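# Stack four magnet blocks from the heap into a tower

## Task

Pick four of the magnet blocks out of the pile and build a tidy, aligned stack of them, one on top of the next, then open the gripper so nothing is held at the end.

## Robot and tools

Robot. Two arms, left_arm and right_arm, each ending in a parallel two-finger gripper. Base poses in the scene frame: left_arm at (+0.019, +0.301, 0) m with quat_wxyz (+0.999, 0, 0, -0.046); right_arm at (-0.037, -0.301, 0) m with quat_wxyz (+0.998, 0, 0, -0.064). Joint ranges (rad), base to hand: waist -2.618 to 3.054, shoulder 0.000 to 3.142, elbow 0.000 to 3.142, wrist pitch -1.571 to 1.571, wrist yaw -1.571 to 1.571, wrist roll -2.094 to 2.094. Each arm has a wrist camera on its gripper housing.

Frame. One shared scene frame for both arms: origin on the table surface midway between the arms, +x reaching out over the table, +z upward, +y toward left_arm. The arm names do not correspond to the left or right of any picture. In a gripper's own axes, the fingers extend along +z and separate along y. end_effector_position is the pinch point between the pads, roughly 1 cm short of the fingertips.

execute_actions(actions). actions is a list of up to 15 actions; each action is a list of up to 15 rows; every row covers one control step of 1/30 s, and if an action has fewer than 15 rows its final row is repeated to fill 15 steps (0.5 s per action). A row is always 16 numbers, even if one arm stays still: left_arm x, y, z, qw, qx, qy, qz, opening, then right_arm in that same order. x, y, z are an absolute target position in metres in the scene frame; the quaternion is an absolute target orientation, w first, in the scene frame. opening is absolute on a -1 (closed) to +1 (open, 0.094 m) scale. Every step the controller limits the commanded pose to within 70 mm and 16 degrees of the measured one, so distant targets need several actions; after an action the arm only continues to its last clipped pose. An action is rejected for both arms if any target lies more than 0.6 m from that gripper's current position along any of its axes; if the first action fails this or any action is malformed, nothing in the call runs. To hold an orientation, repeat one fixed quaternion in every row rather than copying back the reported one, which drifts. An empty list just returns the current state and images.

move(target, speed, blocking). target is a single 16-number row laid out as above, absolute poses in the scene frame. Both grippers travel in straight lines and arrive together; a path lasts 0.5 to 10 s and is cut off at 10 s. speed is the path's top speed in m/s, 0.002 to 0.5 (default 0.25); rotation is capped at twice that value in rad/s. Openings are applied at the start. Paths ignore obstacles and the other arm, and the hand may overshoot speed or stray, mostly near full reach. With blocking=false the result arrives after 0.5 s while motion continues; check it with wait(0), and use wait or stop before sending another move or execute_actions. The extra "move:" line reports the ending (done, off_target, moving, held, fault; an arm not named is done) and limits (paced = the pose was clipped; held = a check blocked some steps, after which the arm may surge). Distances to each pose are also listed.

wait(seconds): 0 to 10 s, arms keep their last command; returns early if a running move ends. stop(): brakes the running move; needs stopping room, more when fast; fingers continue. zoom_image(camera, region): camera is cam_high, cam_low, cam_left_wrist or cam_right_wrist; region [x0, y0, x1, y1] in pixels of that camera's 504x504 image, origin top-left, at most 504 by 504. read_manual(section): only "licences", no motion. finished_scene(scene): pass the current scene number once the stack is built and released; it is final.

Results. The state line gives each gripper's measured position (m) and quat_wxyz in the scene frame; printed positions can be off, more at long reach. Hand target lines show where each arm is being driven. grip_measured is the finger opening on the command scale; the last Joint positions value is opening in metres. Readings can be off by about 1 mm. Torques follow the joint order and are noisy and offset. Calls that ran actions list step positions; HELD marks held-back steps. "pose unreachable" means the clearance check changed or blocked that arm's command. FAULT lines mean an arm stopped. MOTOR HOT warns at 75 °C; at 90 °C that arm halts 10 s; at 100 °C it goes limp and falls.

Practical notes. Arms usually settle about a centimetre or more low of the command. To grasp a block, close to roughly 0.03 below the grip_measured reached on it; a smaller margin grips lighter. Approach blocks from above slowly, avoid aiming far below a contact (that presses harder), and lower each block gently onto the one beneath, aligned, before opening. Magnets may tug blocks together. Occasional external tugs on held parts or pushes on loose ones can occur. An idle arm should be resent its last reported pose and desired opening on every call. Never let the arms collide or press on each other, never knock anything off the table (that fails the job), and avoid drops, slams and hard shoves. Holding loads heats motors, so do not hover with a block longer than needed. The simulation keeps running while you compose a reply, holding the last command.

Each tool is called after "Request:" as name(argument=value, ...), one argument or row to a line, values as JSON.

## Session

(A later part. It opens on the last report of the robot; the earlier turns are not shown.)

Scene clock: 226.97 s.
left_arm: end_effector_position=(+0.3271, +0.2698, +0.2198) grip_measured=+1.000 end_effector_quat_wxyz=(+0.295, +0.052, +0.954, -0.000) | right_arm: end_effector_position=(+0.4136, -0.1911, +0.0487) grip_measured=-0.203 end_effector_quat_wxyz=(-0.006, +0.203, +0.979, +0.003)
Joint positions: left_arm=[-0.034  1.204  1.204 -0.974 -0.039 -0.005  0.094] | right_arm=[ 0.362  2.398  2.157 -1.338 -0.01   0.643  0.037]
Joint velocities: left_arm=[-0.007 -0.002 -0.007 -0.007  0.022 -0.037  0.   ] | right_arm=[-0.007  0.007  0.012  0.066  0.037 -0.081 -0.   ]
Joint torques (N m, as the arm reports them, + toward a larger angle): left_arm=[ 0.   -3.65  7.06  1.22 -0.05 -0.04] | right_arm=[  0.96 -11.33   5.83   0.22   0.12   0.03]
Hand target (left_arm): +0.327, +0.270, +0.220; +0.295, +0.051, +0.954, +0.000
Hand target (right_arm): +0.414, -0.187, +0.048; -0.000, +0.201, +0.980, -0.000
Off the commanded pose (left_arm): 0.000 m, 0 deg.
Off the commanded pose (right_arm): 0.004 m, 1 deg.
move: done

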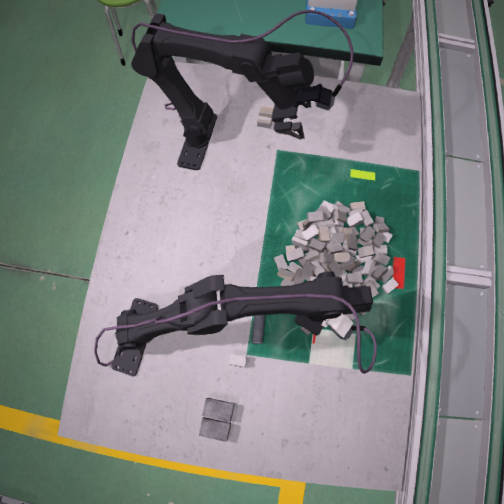

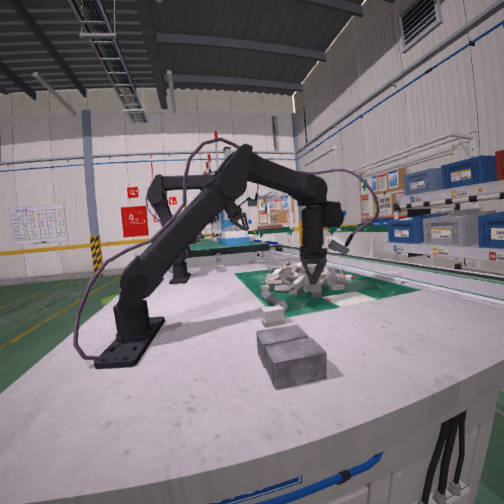

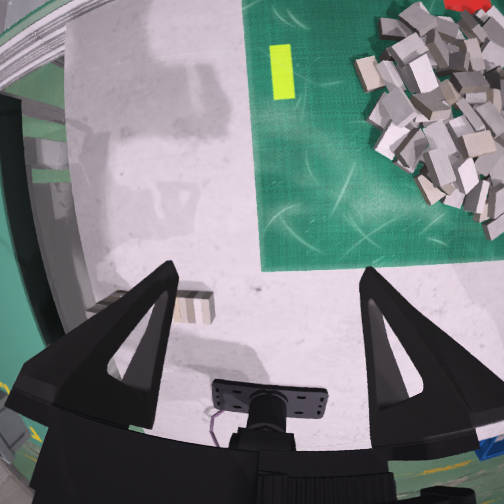

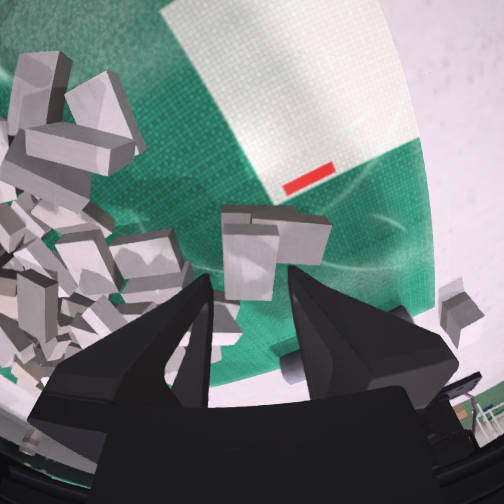

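Request:
move(
  target=[0.327,0.270,0.22,0.295,0.051,0.954,0.0,1.0, 0.404,-0.231,0.06,0,-0.4847,0.8747,0,-0.2],
  speed=0.12,
)

Request:
zoom_image(
  camera="cam_right_wrist",
  region=[130, 120, 380, 370],
)

Scene clock: 236.27 s.
left_arm: end_effector_position=(+0.3271, +0.2698, +0.2198) grip_measured=+1.000 end_effector_quat_wxyz=(+0.295, +0.052, +0.954, -0.000) | right_arm: end_effector_position=(+0.3988, -0.2252, +0.0443) grip_measured=-0.202 end_effector_quat_wxyz=(-0.021, -0.486, +0.873, +0.008)
Joint positions: left_arm=[-0.034  1.204  1.204 -0.974 -0.039 -0.005  0.094] | right_arm=[ 0.298  2.335  2.028 -1.31  -0.001 -0.847  0.037]
Joint velocities: left_arm=[-0.007 -0.002 -0.002  0.037  0.022  0.037  0.   ] | right_arm=[-0.002 -0.002 -0.017 -0.022 -0.037 -0.022 -0.001]
Joint torques (N m, as the arm reports them, + toward a larger angle): left_arm=[ 0.03 -3.68  7.06  1.24 -0.05 -0.04] | right_arm=[ -1.18 -13.58   5.42   0.11   0.04  -0.08]
Hand target (left_arm): +0.327, +0.270, +0.220; +0.295, +0.051, +0.954, +0.000
Hand target (right_arm): +0.403, -0.231, +0.060; -0.001, -0.485, +0.875, -0.000
Off the commanded pose (left_arm): 0.000 m, 0 deg.
Off the commanded pose (right_arm): 0.018 m, 3 deg.
move: off_target (right_arm)

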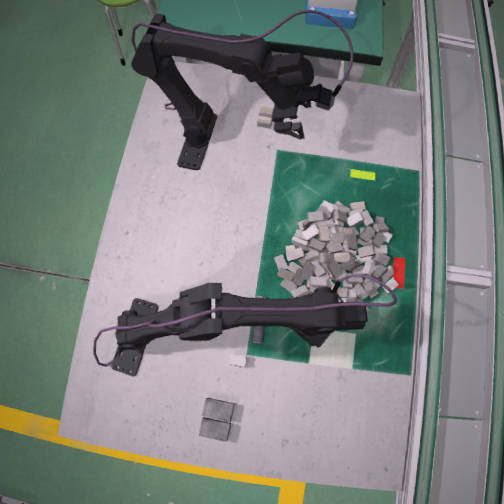

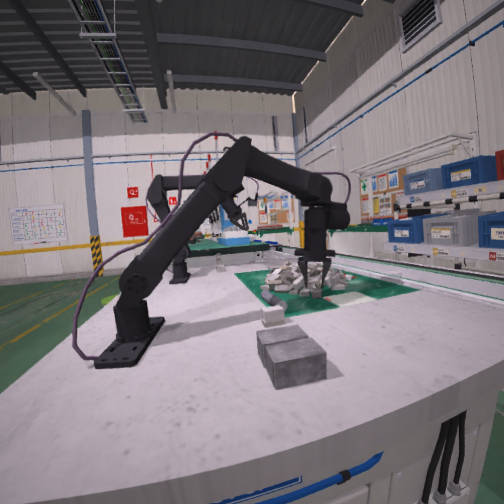

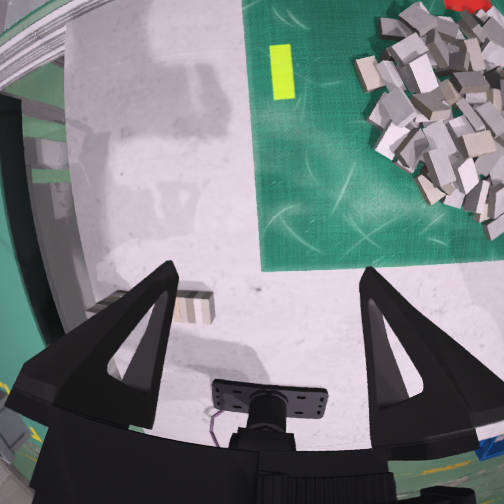

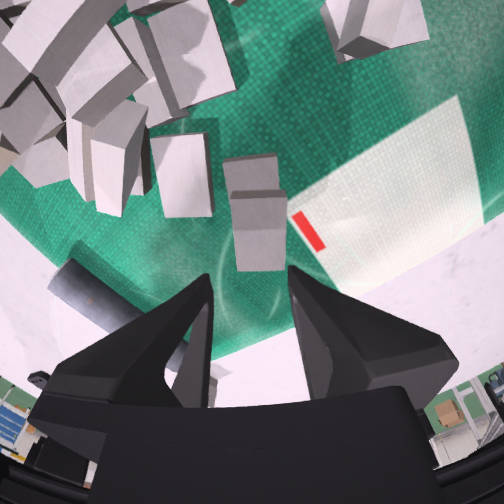

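Region (130, 120, 380, 370) of cam_right_wrist's 504x504 image, scaled by 2.016, with more detail than that image has.

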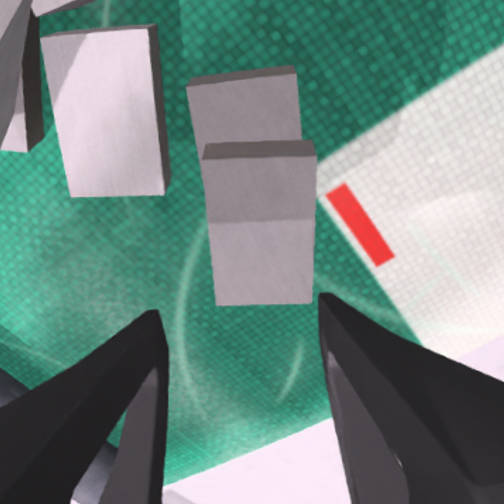

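Request:
move(
  target=[0.327,0.270,0.22,0.295,0.051,0.954,0.0,1.0, 0.397,-0.170,0.075,0,-0.4847,0.8747,0,-0.2],
  speed=0.08,
)

Request:
zoom_image(
  camera="cam_right_wrist",
  region=[130, 120, 380, 370],
)

Scene clock: 238.67 s.
left_arm: end_effector_position=(+0.3271, +0.2698, +0.2198) grip_measured=+1.000 end_effector_quat_wxyz=(+0.295, +0.052, +0.954, -0.000) | right_arm: end_effector_position=(+0.3955, -0.1740, +0.0681) grip_measured=-0.202 end_effector_quat_wxyz=(-0.007, -0.484, +0.875, +0.002)
Joint positions: left_arm=[-0.034  1.204  1.204 -0.974 -0.039 -0.005  0.094] | right_arm=[ 0.411  2.335  2.124 -1.373 -0.001 -0.728  0.037]
Joint velocities: left_arm=[ 0.002  0.002 -0.007  0.022 -0.022  0.007  0.   ] | right_arm=[-0.002 -0.007  0.002 -0.022  0.051  0.081 -0.002]
Joint torques (N m, as the arm reports them, + toward a larger angle): left_arm=[ 0.03 -3.63  7.07  1.21 -0.06 -0.05] | right_arm=[  0.5  -10.71   8.73   0.01   0.04   0.04]
Hand target (left_arm): +0.327, +0.270, +0.220; +0.295, +0.051, +0.954, +0.000
Hand target (right_arm): +0.398, -0.170, +0.075; +0.001, -0.484, +0.875, -0.000
Off the commanded pose (left_arm): 0.000 m, 0 deg.
Off the commanded pose (right_arm): 0.008 m, 1 deg.
move: done

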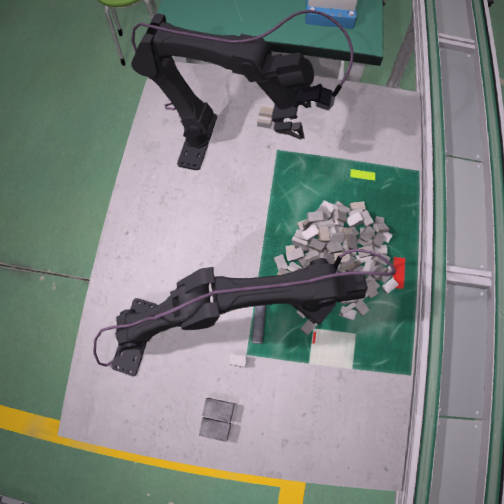

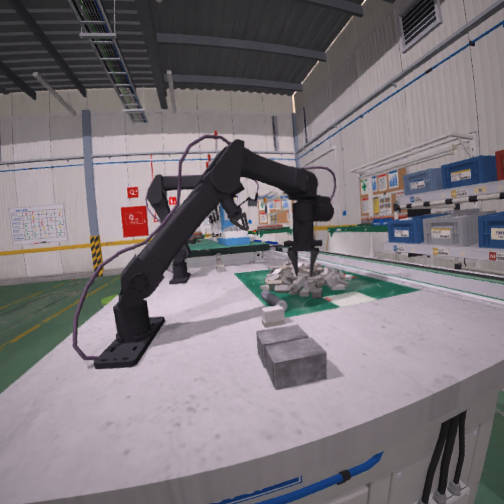

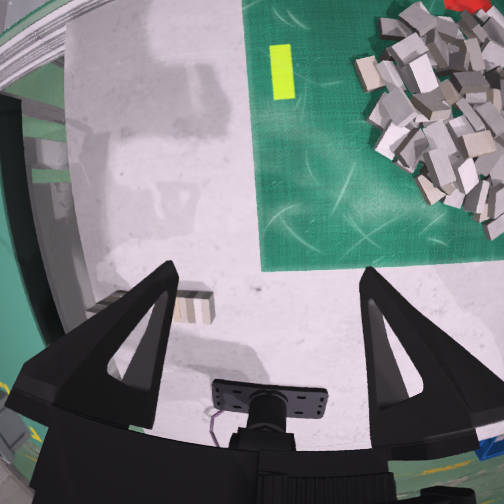

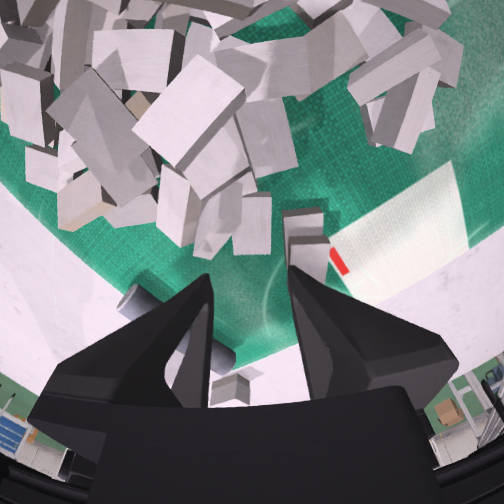

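Region (130, 120, 380, 370) of cam_right_wrist's 504x504 image, scaled by 2.016, with more detail than that image has.

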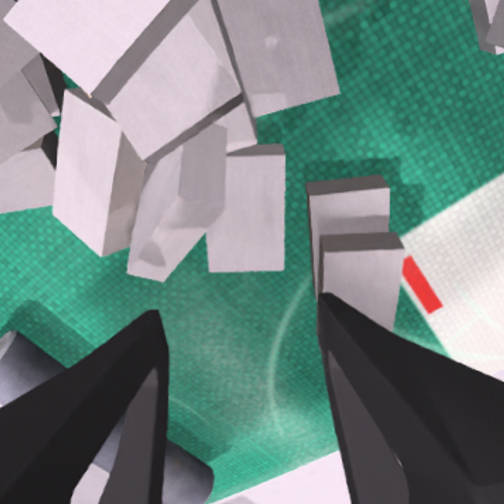

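Request:
move(
  target=[0.327,0.270,0.22,0.295,0.051,0.954,0.0,1.0, 0.410,-0.221,0.055,0,-0.4847,0.8747,0,-0.2],
  speed=0.08,
)

Request:
zoom_image(
  camera="cam_right_wrist",
  region=[130, 120, 380, 370],
)

Scene clock: 242.80 s.
left_arm: end_effector_position=(+0.3271, +0.2698, +0.2198) grip_measured=+1.000 end_effector_quat_wxyz=(+0.295, +0.052, +0.954, -0.000) | right_arm: end_effector_position=(+0.4073, -0.2184, +0.0554) grip_measured=-0.202 end_effector_quat_wxyz=(-0.004, -0.484, +0.875, +0.001)
Joint positions: left_arm=[-0.034  1.204  1.204 -0.974 -0.039 -0.005  0.094] | right_arm=[ 0.31   2.335  2.073 -1.318  0.001 -0.828  0.037]
Joint velocities: left_arm=[-0.002  0.007 -0.002  0.007 -0.037 -0.051  0.   ] | right_arm=[-0.002  0.017 -0.007  0.081 -0.051 -0.051 -0.   ]
Joint torques (N m, as the arm reports them, + toward a larger angle): left_arm=[ 0.01 -3.64  7.07  1.22 -0.05 -0.05] | right_arm=[ -0.6  -11.09   5.45   0.2    0.01  -0.04]
Hand target (left_arm): +0.327, +0.270, +0.220; +0.295, +0.051, +0.954, +0.000
Hand target (right_arm): +0.409, -0.221, +0.055; -0.001, -0.485, +0.875, -0.000
Off the commanded pose (left_arm): 0.000 m, 0 deg.
Off the commanded pose (right_arm): 0.004 m, 1 deg.
move: done

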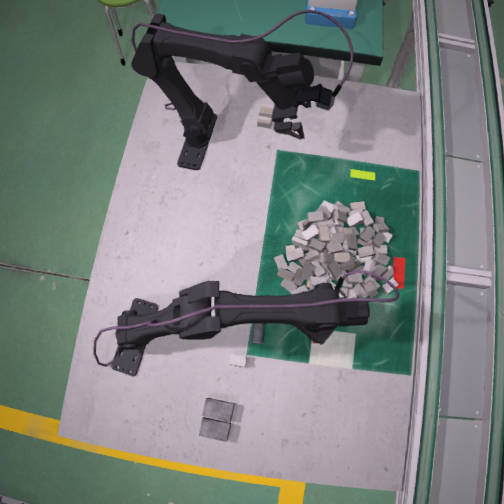

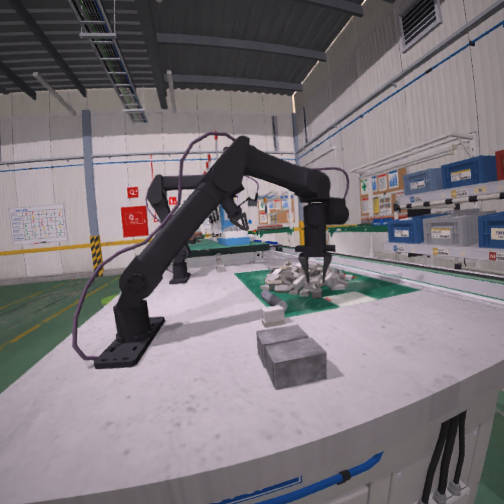

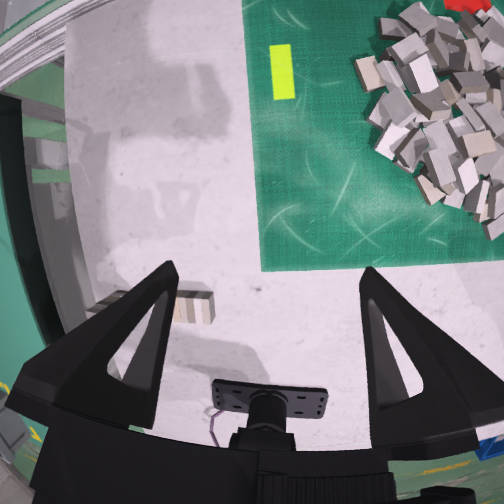

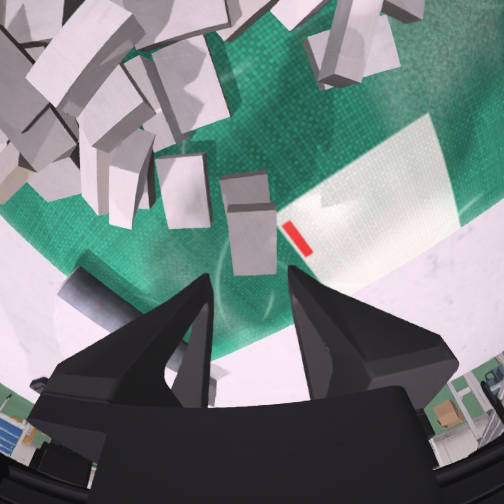

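Region (130, 120, 380, 370) of cam_right_wrist's 504x504 image, scaled by 2.016, with more detail than that image has.

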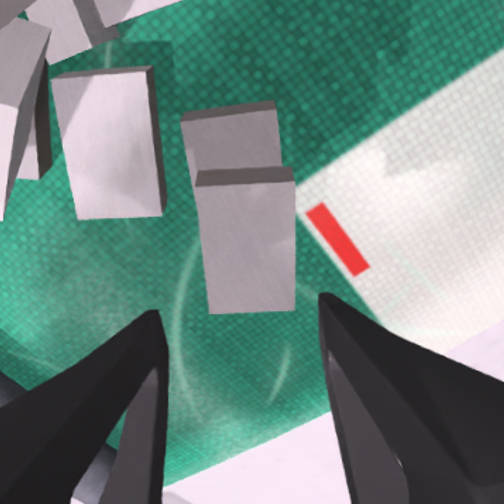

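Request:
move(
  target=[0.327,0.270,0.22,0.295,0.051,0.954,0.0,1.0, 0.408,-0.2195,0.008,0,-0.4847,0.8747,0,-0.2],
  speed=0.03,
)

Request:
zoom_image(
  camera="cam_right_wrist",
  region=[130, 120, 380, 370],
)

Scene clock: 245.90 s.
left_arm: end_effector_position=(+0.3271, +0.2698, +0.2198) grip_measured=+1.000 end_effector_quat_wxyz=(+0.295, +0.052, +0.954, -0.000) | right_arm: end_effector_position=(+0.4072, -0.2184, +0.0115) grip_measured=-0.202 end_effector_quat_wxyz=(-0.000, -0.485, +0.874, -0.000)
Joint positions: left_arm=[-0.034  1.204  1.204 -0.974 -0.039 -0.005  0.094] | right_arm=[ 0.31   2.347  1.918 -1.143  0.001 -0.831  0.037]
Joint velocities: left_arm=[-0.007 -0.002  0.002  0.051  0.066  0.037  0.   ] | right_arm=[-0.002 -0.002 -0.007 -0.007  0.007 -0.022 -0.   ]
Joint torques (N m, as the arm reports them, + toward a larger angle): left_arm=[ 0.04 -3.61  7.04  1.22 -0.06 -0.04] | right_arm=[ -0.25 -10.64   5.45   0.25   0.02  -0.04]
Hand target (left_arm): +0.327, +0.270, +0.220; +0.295, +0.051, +0.954, +0.000
Hand target (right_arm): +0.408, -0.220, +0.008; -0.000, -0.485, +0.875, -0.000
Off the commanded pose (left_arm): 0.000 m, 0 deg.
Off the commanded pose (right_arm): 0.004 m, 0 deg.
move: done

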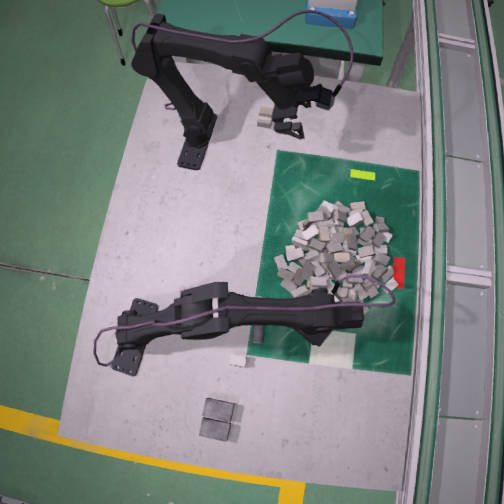

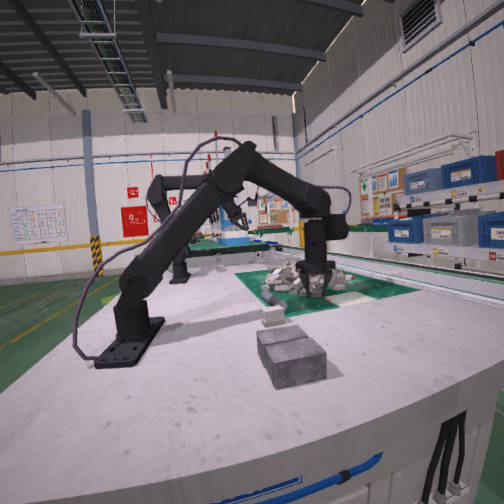

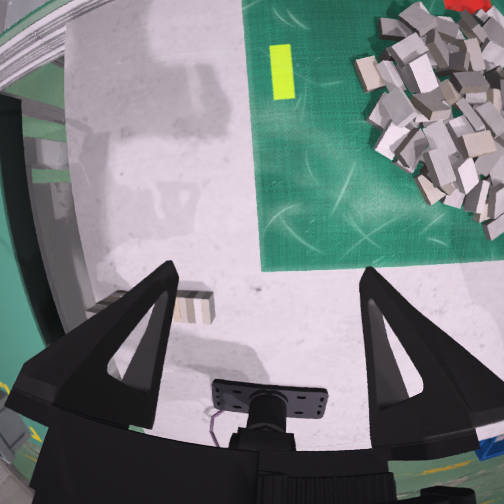

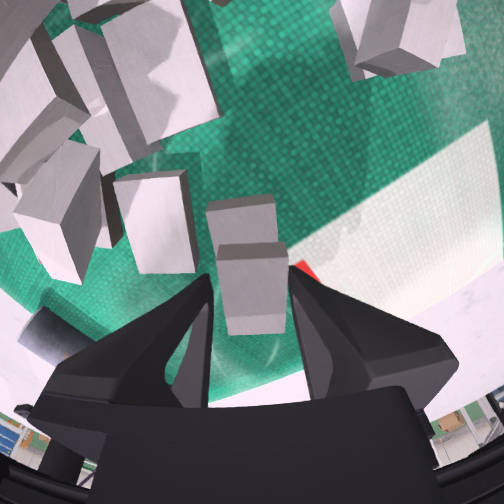

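Region (130, 120, 380, 370) of cam_right_wrist's 504x504 image, scaled by 2.016, with more detail than that image has.

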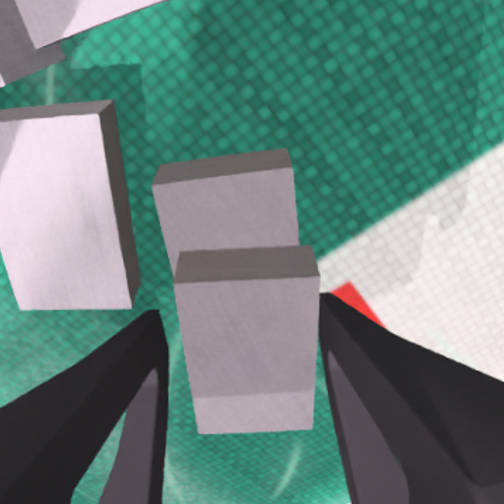

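Request:
execute_actions(
  actions=[
    [[0.327,0.270,0.22,0.295,0.051,0.954,0.0,1.0, 0.4072,-0.2184,0.010,0,-0.4847,0.8747,0,-0.3],[0.327,0.270,0.22,0.295,0.051,0.954,0.0,1.0, 0.4072,-0.2184,0.010,0,-0.4847,0.8747,0,-0.33],[0.327,0.270,0.22,0.295,0.051,0.954,0.0,1.0, 0.4072,-0.2184,0.010,0,-0.4847,0.8747,0,-0.36],[0.327,0.270,0.22,0.295,0.051,0.954,0.0,1.0, 0.4072,-0.2184,0.010,0,-0.4847,0.8747,0,-0.38],[0.327,0.270,0.22,0.295,0.051,0.954,0.0,1.0, 0.4072,-0.2184,0.010,0,-0.4847,0.8747,0,-0.40],[0.327,0.270,0.22,0.295,0.051,0.954,0.0,1.0, 0.4072,-0.2184,0.010,0,-0.4847,0.8747,0,-0.42],[0.327,0.270,0.22,0.295,0.051,0.954,0.0,1.0, 0.4072,-0.2184,0.010,0,-0.4847,0.8747,0,-0.43],[0.327,0.270,0.22,0.295,0.051,0.954,0.0,1.0, 0.4072,-0.2184,0.010,0,-0.4847,0.8747,0,-0.44],[0.327,0.270,0.22,0.295,0.051,0.954,0.0,1.0, 0.4072,-0.2184,0.010,0,-0.4847,0.8747,0,-0.45],[0.327,0.270,0.22,0.295,0.051,0.954,0.0,1.0, 0.4072,-0.2184,0.010,0,-0.4847,0.8747,0,-0.46],[0.327,0.270,0.22,0.295,0.051,0.954,0.0,1.0, 0.4072,-0.2184,0.010,0,-0.4847,0.8747,0,-0.465],[0.327,0.270,0.22,0.295,0.051,0.954,0.0,1.0, 0.4072,-0.2184,0.010,0,-0.4847,0.8747,0,-0.47],[0.327,0.270,0.22,0.295,0.051,0.954,0.0,1.0, 0.4072,-0.2184,0.010,0,-0.4847,0.8747,0,-0.475],[0.327,0.270,0.22,0.295,0.051,0.954,0.0,1.0, 0.4072,-0.2184,0.010,0,-0.4847,0.8747,0,-0.48],[0.327,0.270,0.22,0.295,0.051,0.954,0.0,1.0, 0.4072,-0.2184,0.010,0,-0.4847,0.8747,0,-0.485]],
    [[0.327,0.270,0.22,0.295,0.051,0.954,0.0,1.0, 0.4072,-0.2184,0.010,0,-0.4847,0.8747,0,-0.49],[0.327,0.270,0.22,0.295,0.051,0.954,0.0,1.0, 0.4072,-0.2184,0.010,0,-0.4847,0.8747,0,-0.495],[0.327,0.270,0.22,0.295,0.051,0.954,0.0,1.0, 0.4072,-0.2184,0.010,0,-0.4847,0.8747,0,-0.50],[0.327,0.270,0.22,0.295,0.051,0.954,0.0,1.0, 0.4072,-0.2184,0.010,0,-0.4847,0.8747,0,-0.505],[0.327,0.270,0.22,0.295,0.051,0.954,0.0,1.0, 0.4072,-0.2184,0.010,0,-0.4847,0.8747,0,-0.51]],
  ],
)

Request:
move(
  target=[0.327,0.270,0.22,0.295,0.051,0.954,0.0,1.0, 0.395,-0.228,0.10,0,-0.4847,0.8747,0,-0.51],
  speed=0.07,
)

Scene clock: 248.37 s.
left_arm: end_effector_position=(+0.3271, +0.2698, +0.2198) grip_measured=+1.000 end_effector_quat_wxyz=(+0.295, +0.052, +0.954, -0.000) | right_arm: end_effector_position=(+0.4076, -0.2185, +0.0115) grip_measured=-0.476 end_effector_quat_wxyz=(+0.000, -0.485, +0.874, -0.001)
Joint positions: left_arm=[-0.034  1.204  1.204 -0.974 -0.039 -0.005  0.094] | right_arm=[ 0.31   2.347  1.918 -1.142  0.002 -0.831  0.025]
Joint velocities: left_arm=[-0.012 -0.007 -0.002  0.037 -0.051 -0.051  0.   ] | right_arm=[ 0.002 -0.007 -0.012 -0.095  0.007  0.037 -0.001]
Joint torques (N m, as the arm reports them, + toward a larger angle): left_arm=[ 0.02 -3.65  7.07  1.22 -0.05 -0.05] | right_arm=[ -0.07 -10.8    5.72   0.17   0.01  -0.01]
Hand target (left_arm): +0.327, +0.270, +0.220; +0.295, +0.051, +0.954, +0.000
Hand target (right_arm): +0.407, -0.218, +0.010; -0.000, -0.485, +0.875, +0.000
Off the commanded pose (left_arm): 0.000 m, 0 deg.
Off the commanded pose (right_arm): 0.002 m, 0 deg.
Step readings (end_effector_position; steps 1 to 15: 1st action; 16 to 30: 2nd action):
0: left_arm (+0.3271, +0.2698, +0.2198) | right_arm (+0.4073, -0.2184, +0.0115)
1: left_arm (+0.3271, +0.2698, +0.2198) | right_arm (+0.4073, -0.2184, +0.0115)
2: left_arm (+0.3271, +0.2698, +0.2198) | right_arm (+0.4073, -0.2184, +0.0115)
4: left_arm (+0.3271, +0.2698, +0.2198) | right_arm (+0.4073, -0.2185, +0.0115)
8: left_arm (+0.3271, +0.2698, +0.2198) | right_arm (+0.4075, -0.2186, +0.0115)
15: left_arm (+0.3271, +0.2698, +0.2198) | right_arm (+0.4076, -0.2185, +0.0115)
16: left_arm (+0.3271, +0.2698, +0.2198) | right_arm (+0.4076, -0.2185, +0.0115)
17: left_arm (+0.3271, +0.2698, +0.2198) | right_arm (+0.4076, -0.2185, +0.0115)
19: left_arm (+0.3271, +0.2698, +0.2198) | right_arm (+0.4076, -0.2185, +0.0115)
23: left_arm (+0.3271, +0.2698, +0.2198) | right_arm (+0.4076, -0.2185, +0.0115)
30: end_effector_position above

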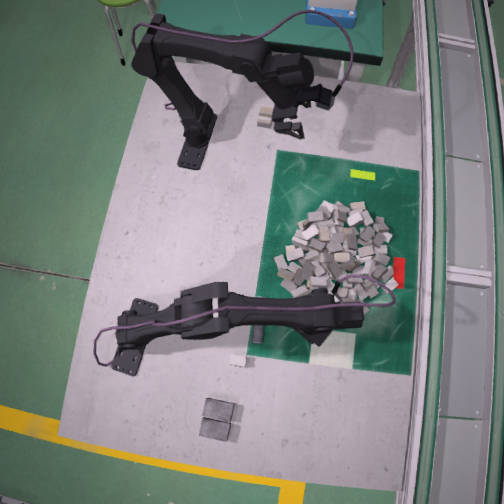

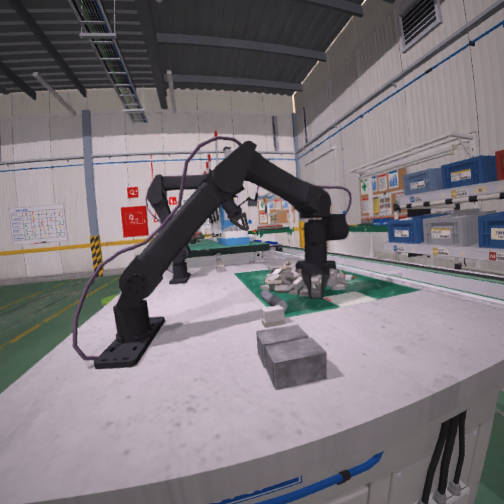

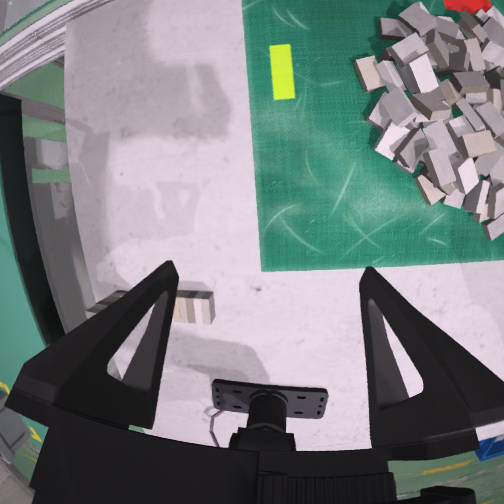

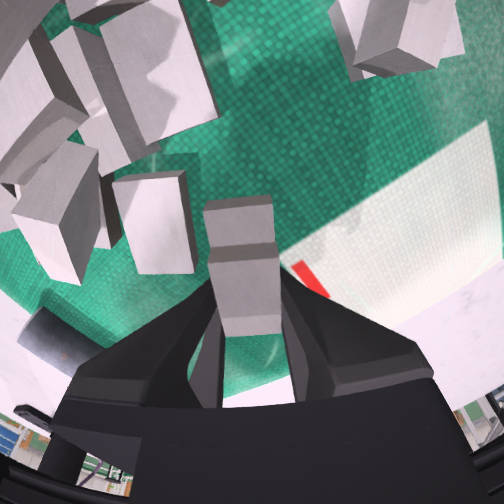

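Scene clock: 250.20 s.
left_arm: end_effector_position=(+0.3271, +0.2698, +0.2198) grip_measured=+1.000 end_effector_quat_wxyz=(+0.295, +0.052, +0.954, -0.000) | right_arm: end_effector_position=(+0.3880, -0.2224, +0.0723) grip_measured=-0.476 end_effector_quat_wxyz=(-0.031, -0.489, +0.872, +0.009)
Joint positions: left_arm=[-0.034  1.204  1.204 -0.974 -0.039 -0.005  0.094] | right_arm=[ 0.31   2.304  2.085 -1.416  0.003 -0.839  0.025]
Joint velocities: left_arm=[ 0.017 -0.002 -0.007  0.007  0.007 -0.022  0.   ] | right_arm=[ 0.017 -0.017  0.007 -0.11   0.022 -0.066  0.001]
Joint torques (N m, as the arm reports them, + toward a larger angle): left_arm=[ 0.02 -3.61  7.08  1.22 -0.06 -0.06] | right_arm=[ -1.37 -13.6    9.03  -0.09   0.    -0.07]
Hand target (left_arm): +0.327, +0.270, +0.220; +0.295, +0.051, +0.954, +0.000
Hand target (right_arm): +0.395, -0.228, +0.100; -0.000, -0.485, +0.875, -0.001
Off the commanded pose (left_arm): 0.000 m, 0 deg.
Off the commanded pose (right_arm): 0.029 m, 4 deg.
move: off_target (right_arm)

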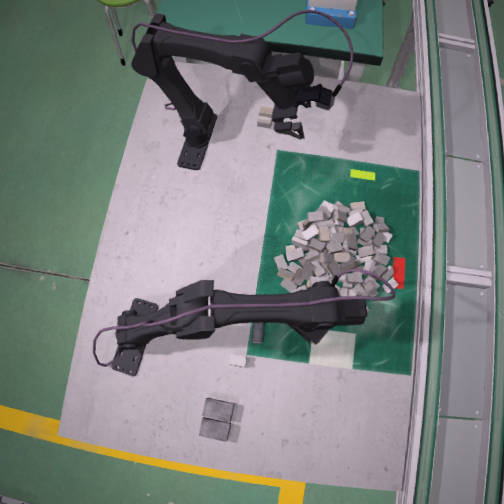

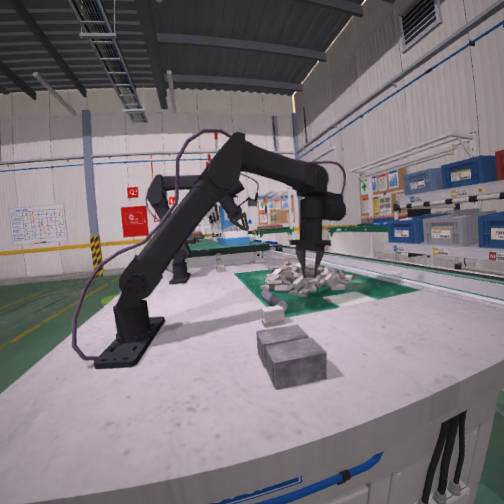

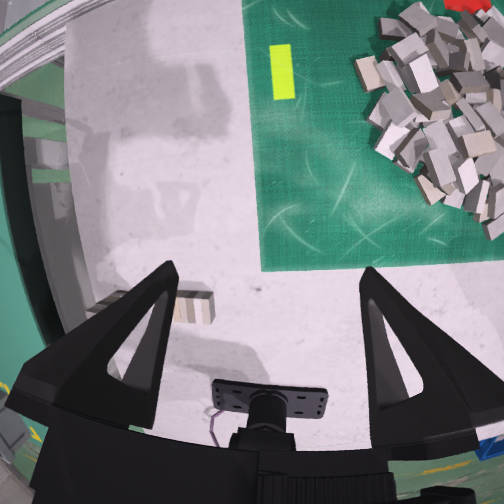

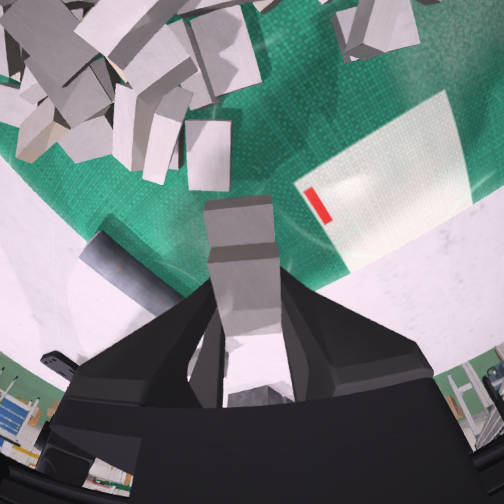

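Request:
zoom_image(
  camera="cam_low",
  region=[270, 230, 350, 290],
)

Request:
zoom_image(
  camera="cam_right_wrist",
  region=[170, 160, 330, 350],
)

Region (270, 230, 350, 290) of cam_low's 504x504 image, scaled by 6.300, with more detail than that image has; it fills the top 378 rows of this view, and the rest is white.

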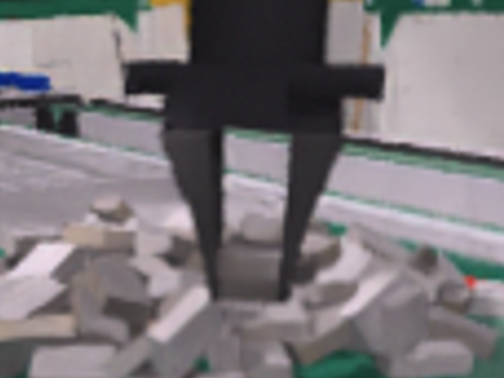

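Region (170, 160, 330, 350) of cam_right_wrist's 504x504 image, scaled by 2.653, with more detail than that image has; it fills the left 424 columns of this view, and the rest is white.

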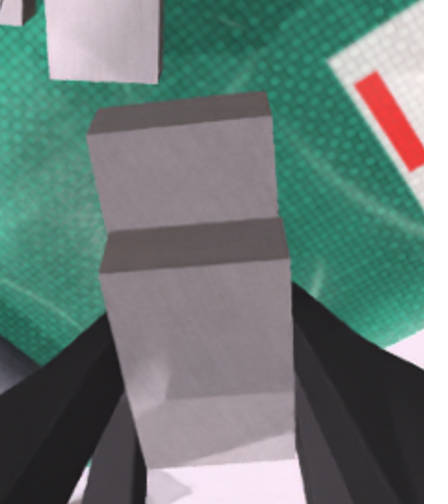

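Request:
move(
  target=[0.327,0.270,0.22,0.295,0.051,0.954,0.0,1.0, 0.335,-0.350,0.085,0,0,1,0,-0.51],
  speed=0.12,
)

Request:
move(
  target=[0.327,0.270,0.22,0.295,0.051,0.954,0.0,1.0, 0.335,-0.349,0.010,0,0,1,0,-0.51],
  speed=0.035,
)

Scene clock: 258.43 s.
left_arm: end_effector_position=(+0.3271, +0.2698, +0.2198) grip_measured=+1.000 end_effector_quat_wxyz=(+0.295, +0.052, +0.954, -0.000) | right_arm: end_effector_position=(+0.3287, -0.3451, +0.0696) grip_measured=-0.476 end_effector_quat_wxyz=(-0.029, -0.009, +1.000, +0.002)
Joint positions: left_arm=[-0.034  1.204  1.204 -0.974 -0.039 -0.005  0.094] | right_arm=[ 0.007  2.019  1.623 -1.234  0.003 -0.139  0.025]
Joint velocities: left_arm=[-0.002 -0.002 -0.002  0.037  0.022  0.007  0.   ] | right_arm=[ 0.017  0.002 -0.012  0.007 -0.066  0.007  0.   ]
Joint torques (N m, as the arm reports them, + toward a larger angle): left_arm=[ 0.06 -3.63  7.04  1.23 -0.06 -0.05] | right_arm=[ -0.9  -11.83   5.75   0.12   0.04   0.05]
Hand target (left_arm): +0.327, +0.270, +0.220; +0.295, +0.051, +0.954, +0.000
Hand target (right_arm): +0.332, -0.349, +0.085; -0.002, +0.000, +1.000, -0.001
Off the commanded pose (left_arm): 0.000 m, 0 deg.
Off the commanded pose (right_arm): 0.017 m, 4 deg.
move: off_target (right_arm)

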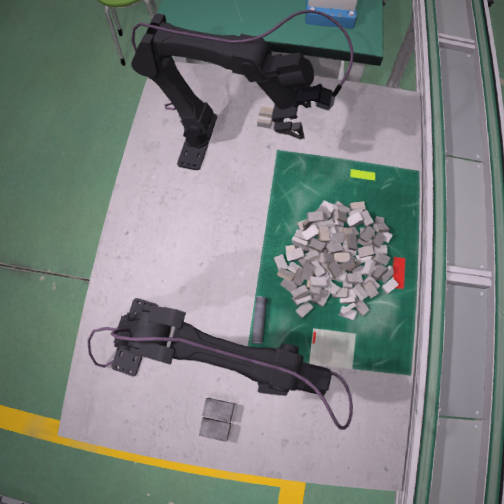

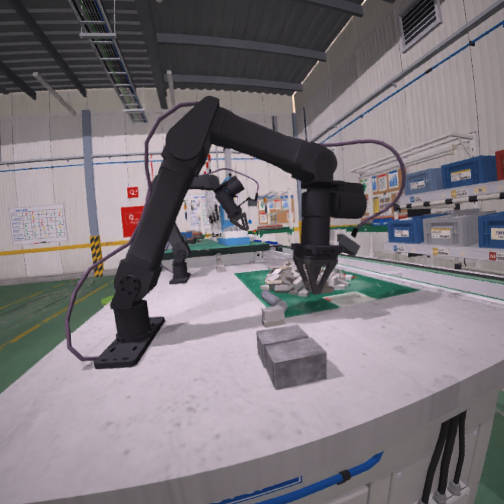

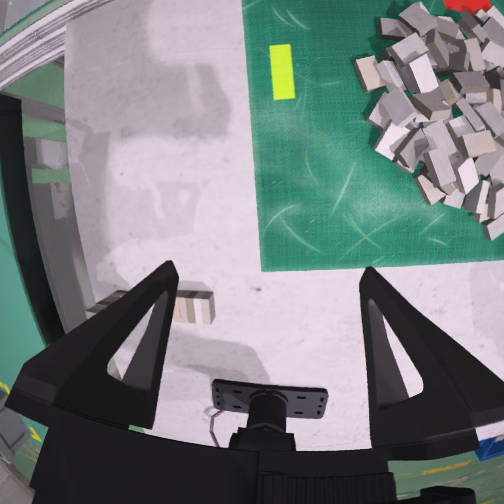

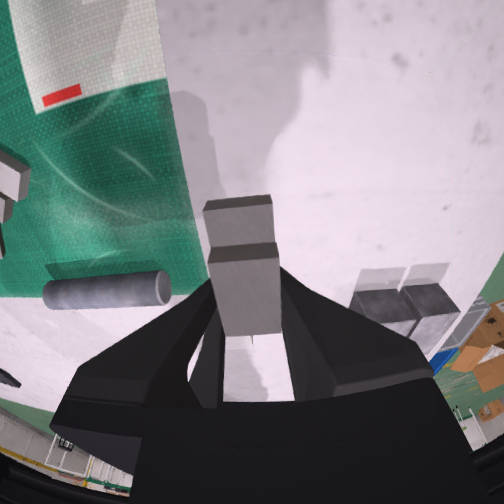

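Scene clock: 260.57 s.
left_arm: end_effector_position=(+0.3271, +0.2698, +0.2198) grip_measured=+1.000 end_effector_quat_wxyz=(+0.295, +0.052, +0.954, -0.000) | right_arm: end_effector_position=(+0.3322, -0.3456, +0.0110) grip_measured=-0.476 end_effector_quat_wxyz=(-0.006, -0.008, +1.000, -0.001)
Joint positions: left_arm=[-0.034  1.204  1.204 -0.974 -0.039 -0.005  0.094] | right_arm=[ 0.007  2.049  1.428 -0.963  0.003 -0.136  0.025]
Joint velocities: left_arm=[ 0.007 -0.002 -0.002  0.11   0.007 -0.007  0.   ] | right_arm=[-0.022  0.002  0.007 -0.022 -0.007 -0.022 -0.001]
Joint torques (N m, as the arm reports them, + toward a larger angle): left_arm=[ 0.03 -3.62  7.05  1.23 -0.04 -0.05] | right_arm=[-0.83 -8.76  5.53  0.21 -0.01  0.02]
Hand target (left_arm): +0.327, +0.270, +0.220; +0.295, +0.051, +0.954, +0.000
Hand target (right_arm): +0.334, -0.349, +0.010; -0.000, +0.000, +1.000, -0.000
Off the commanded pose (left_arm): 0.000 m, 0 deg.
Off the commanded pose (right_arm): 0.005 m, 1 deg.
move: done

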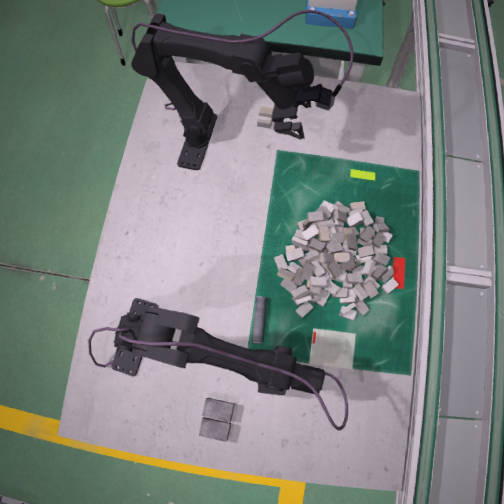

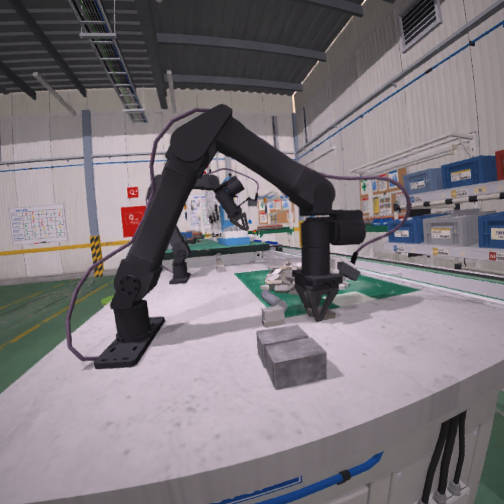

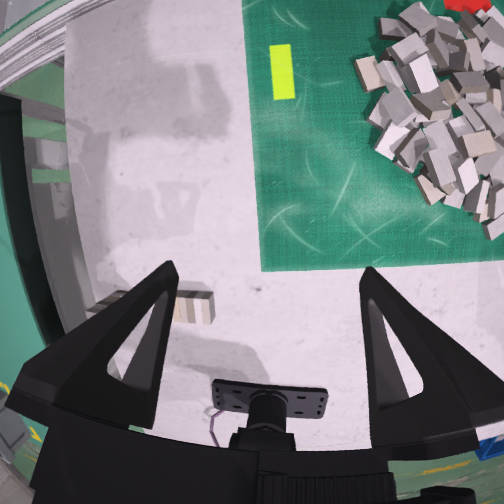

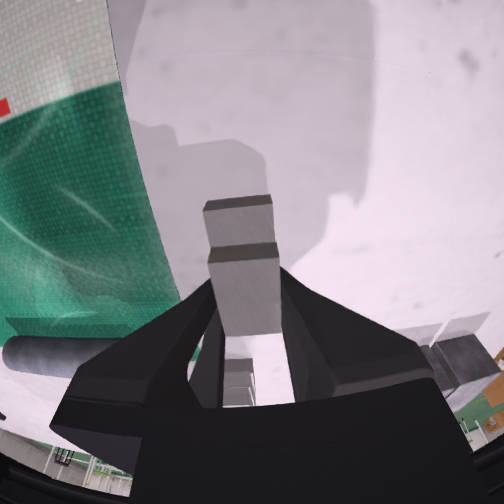

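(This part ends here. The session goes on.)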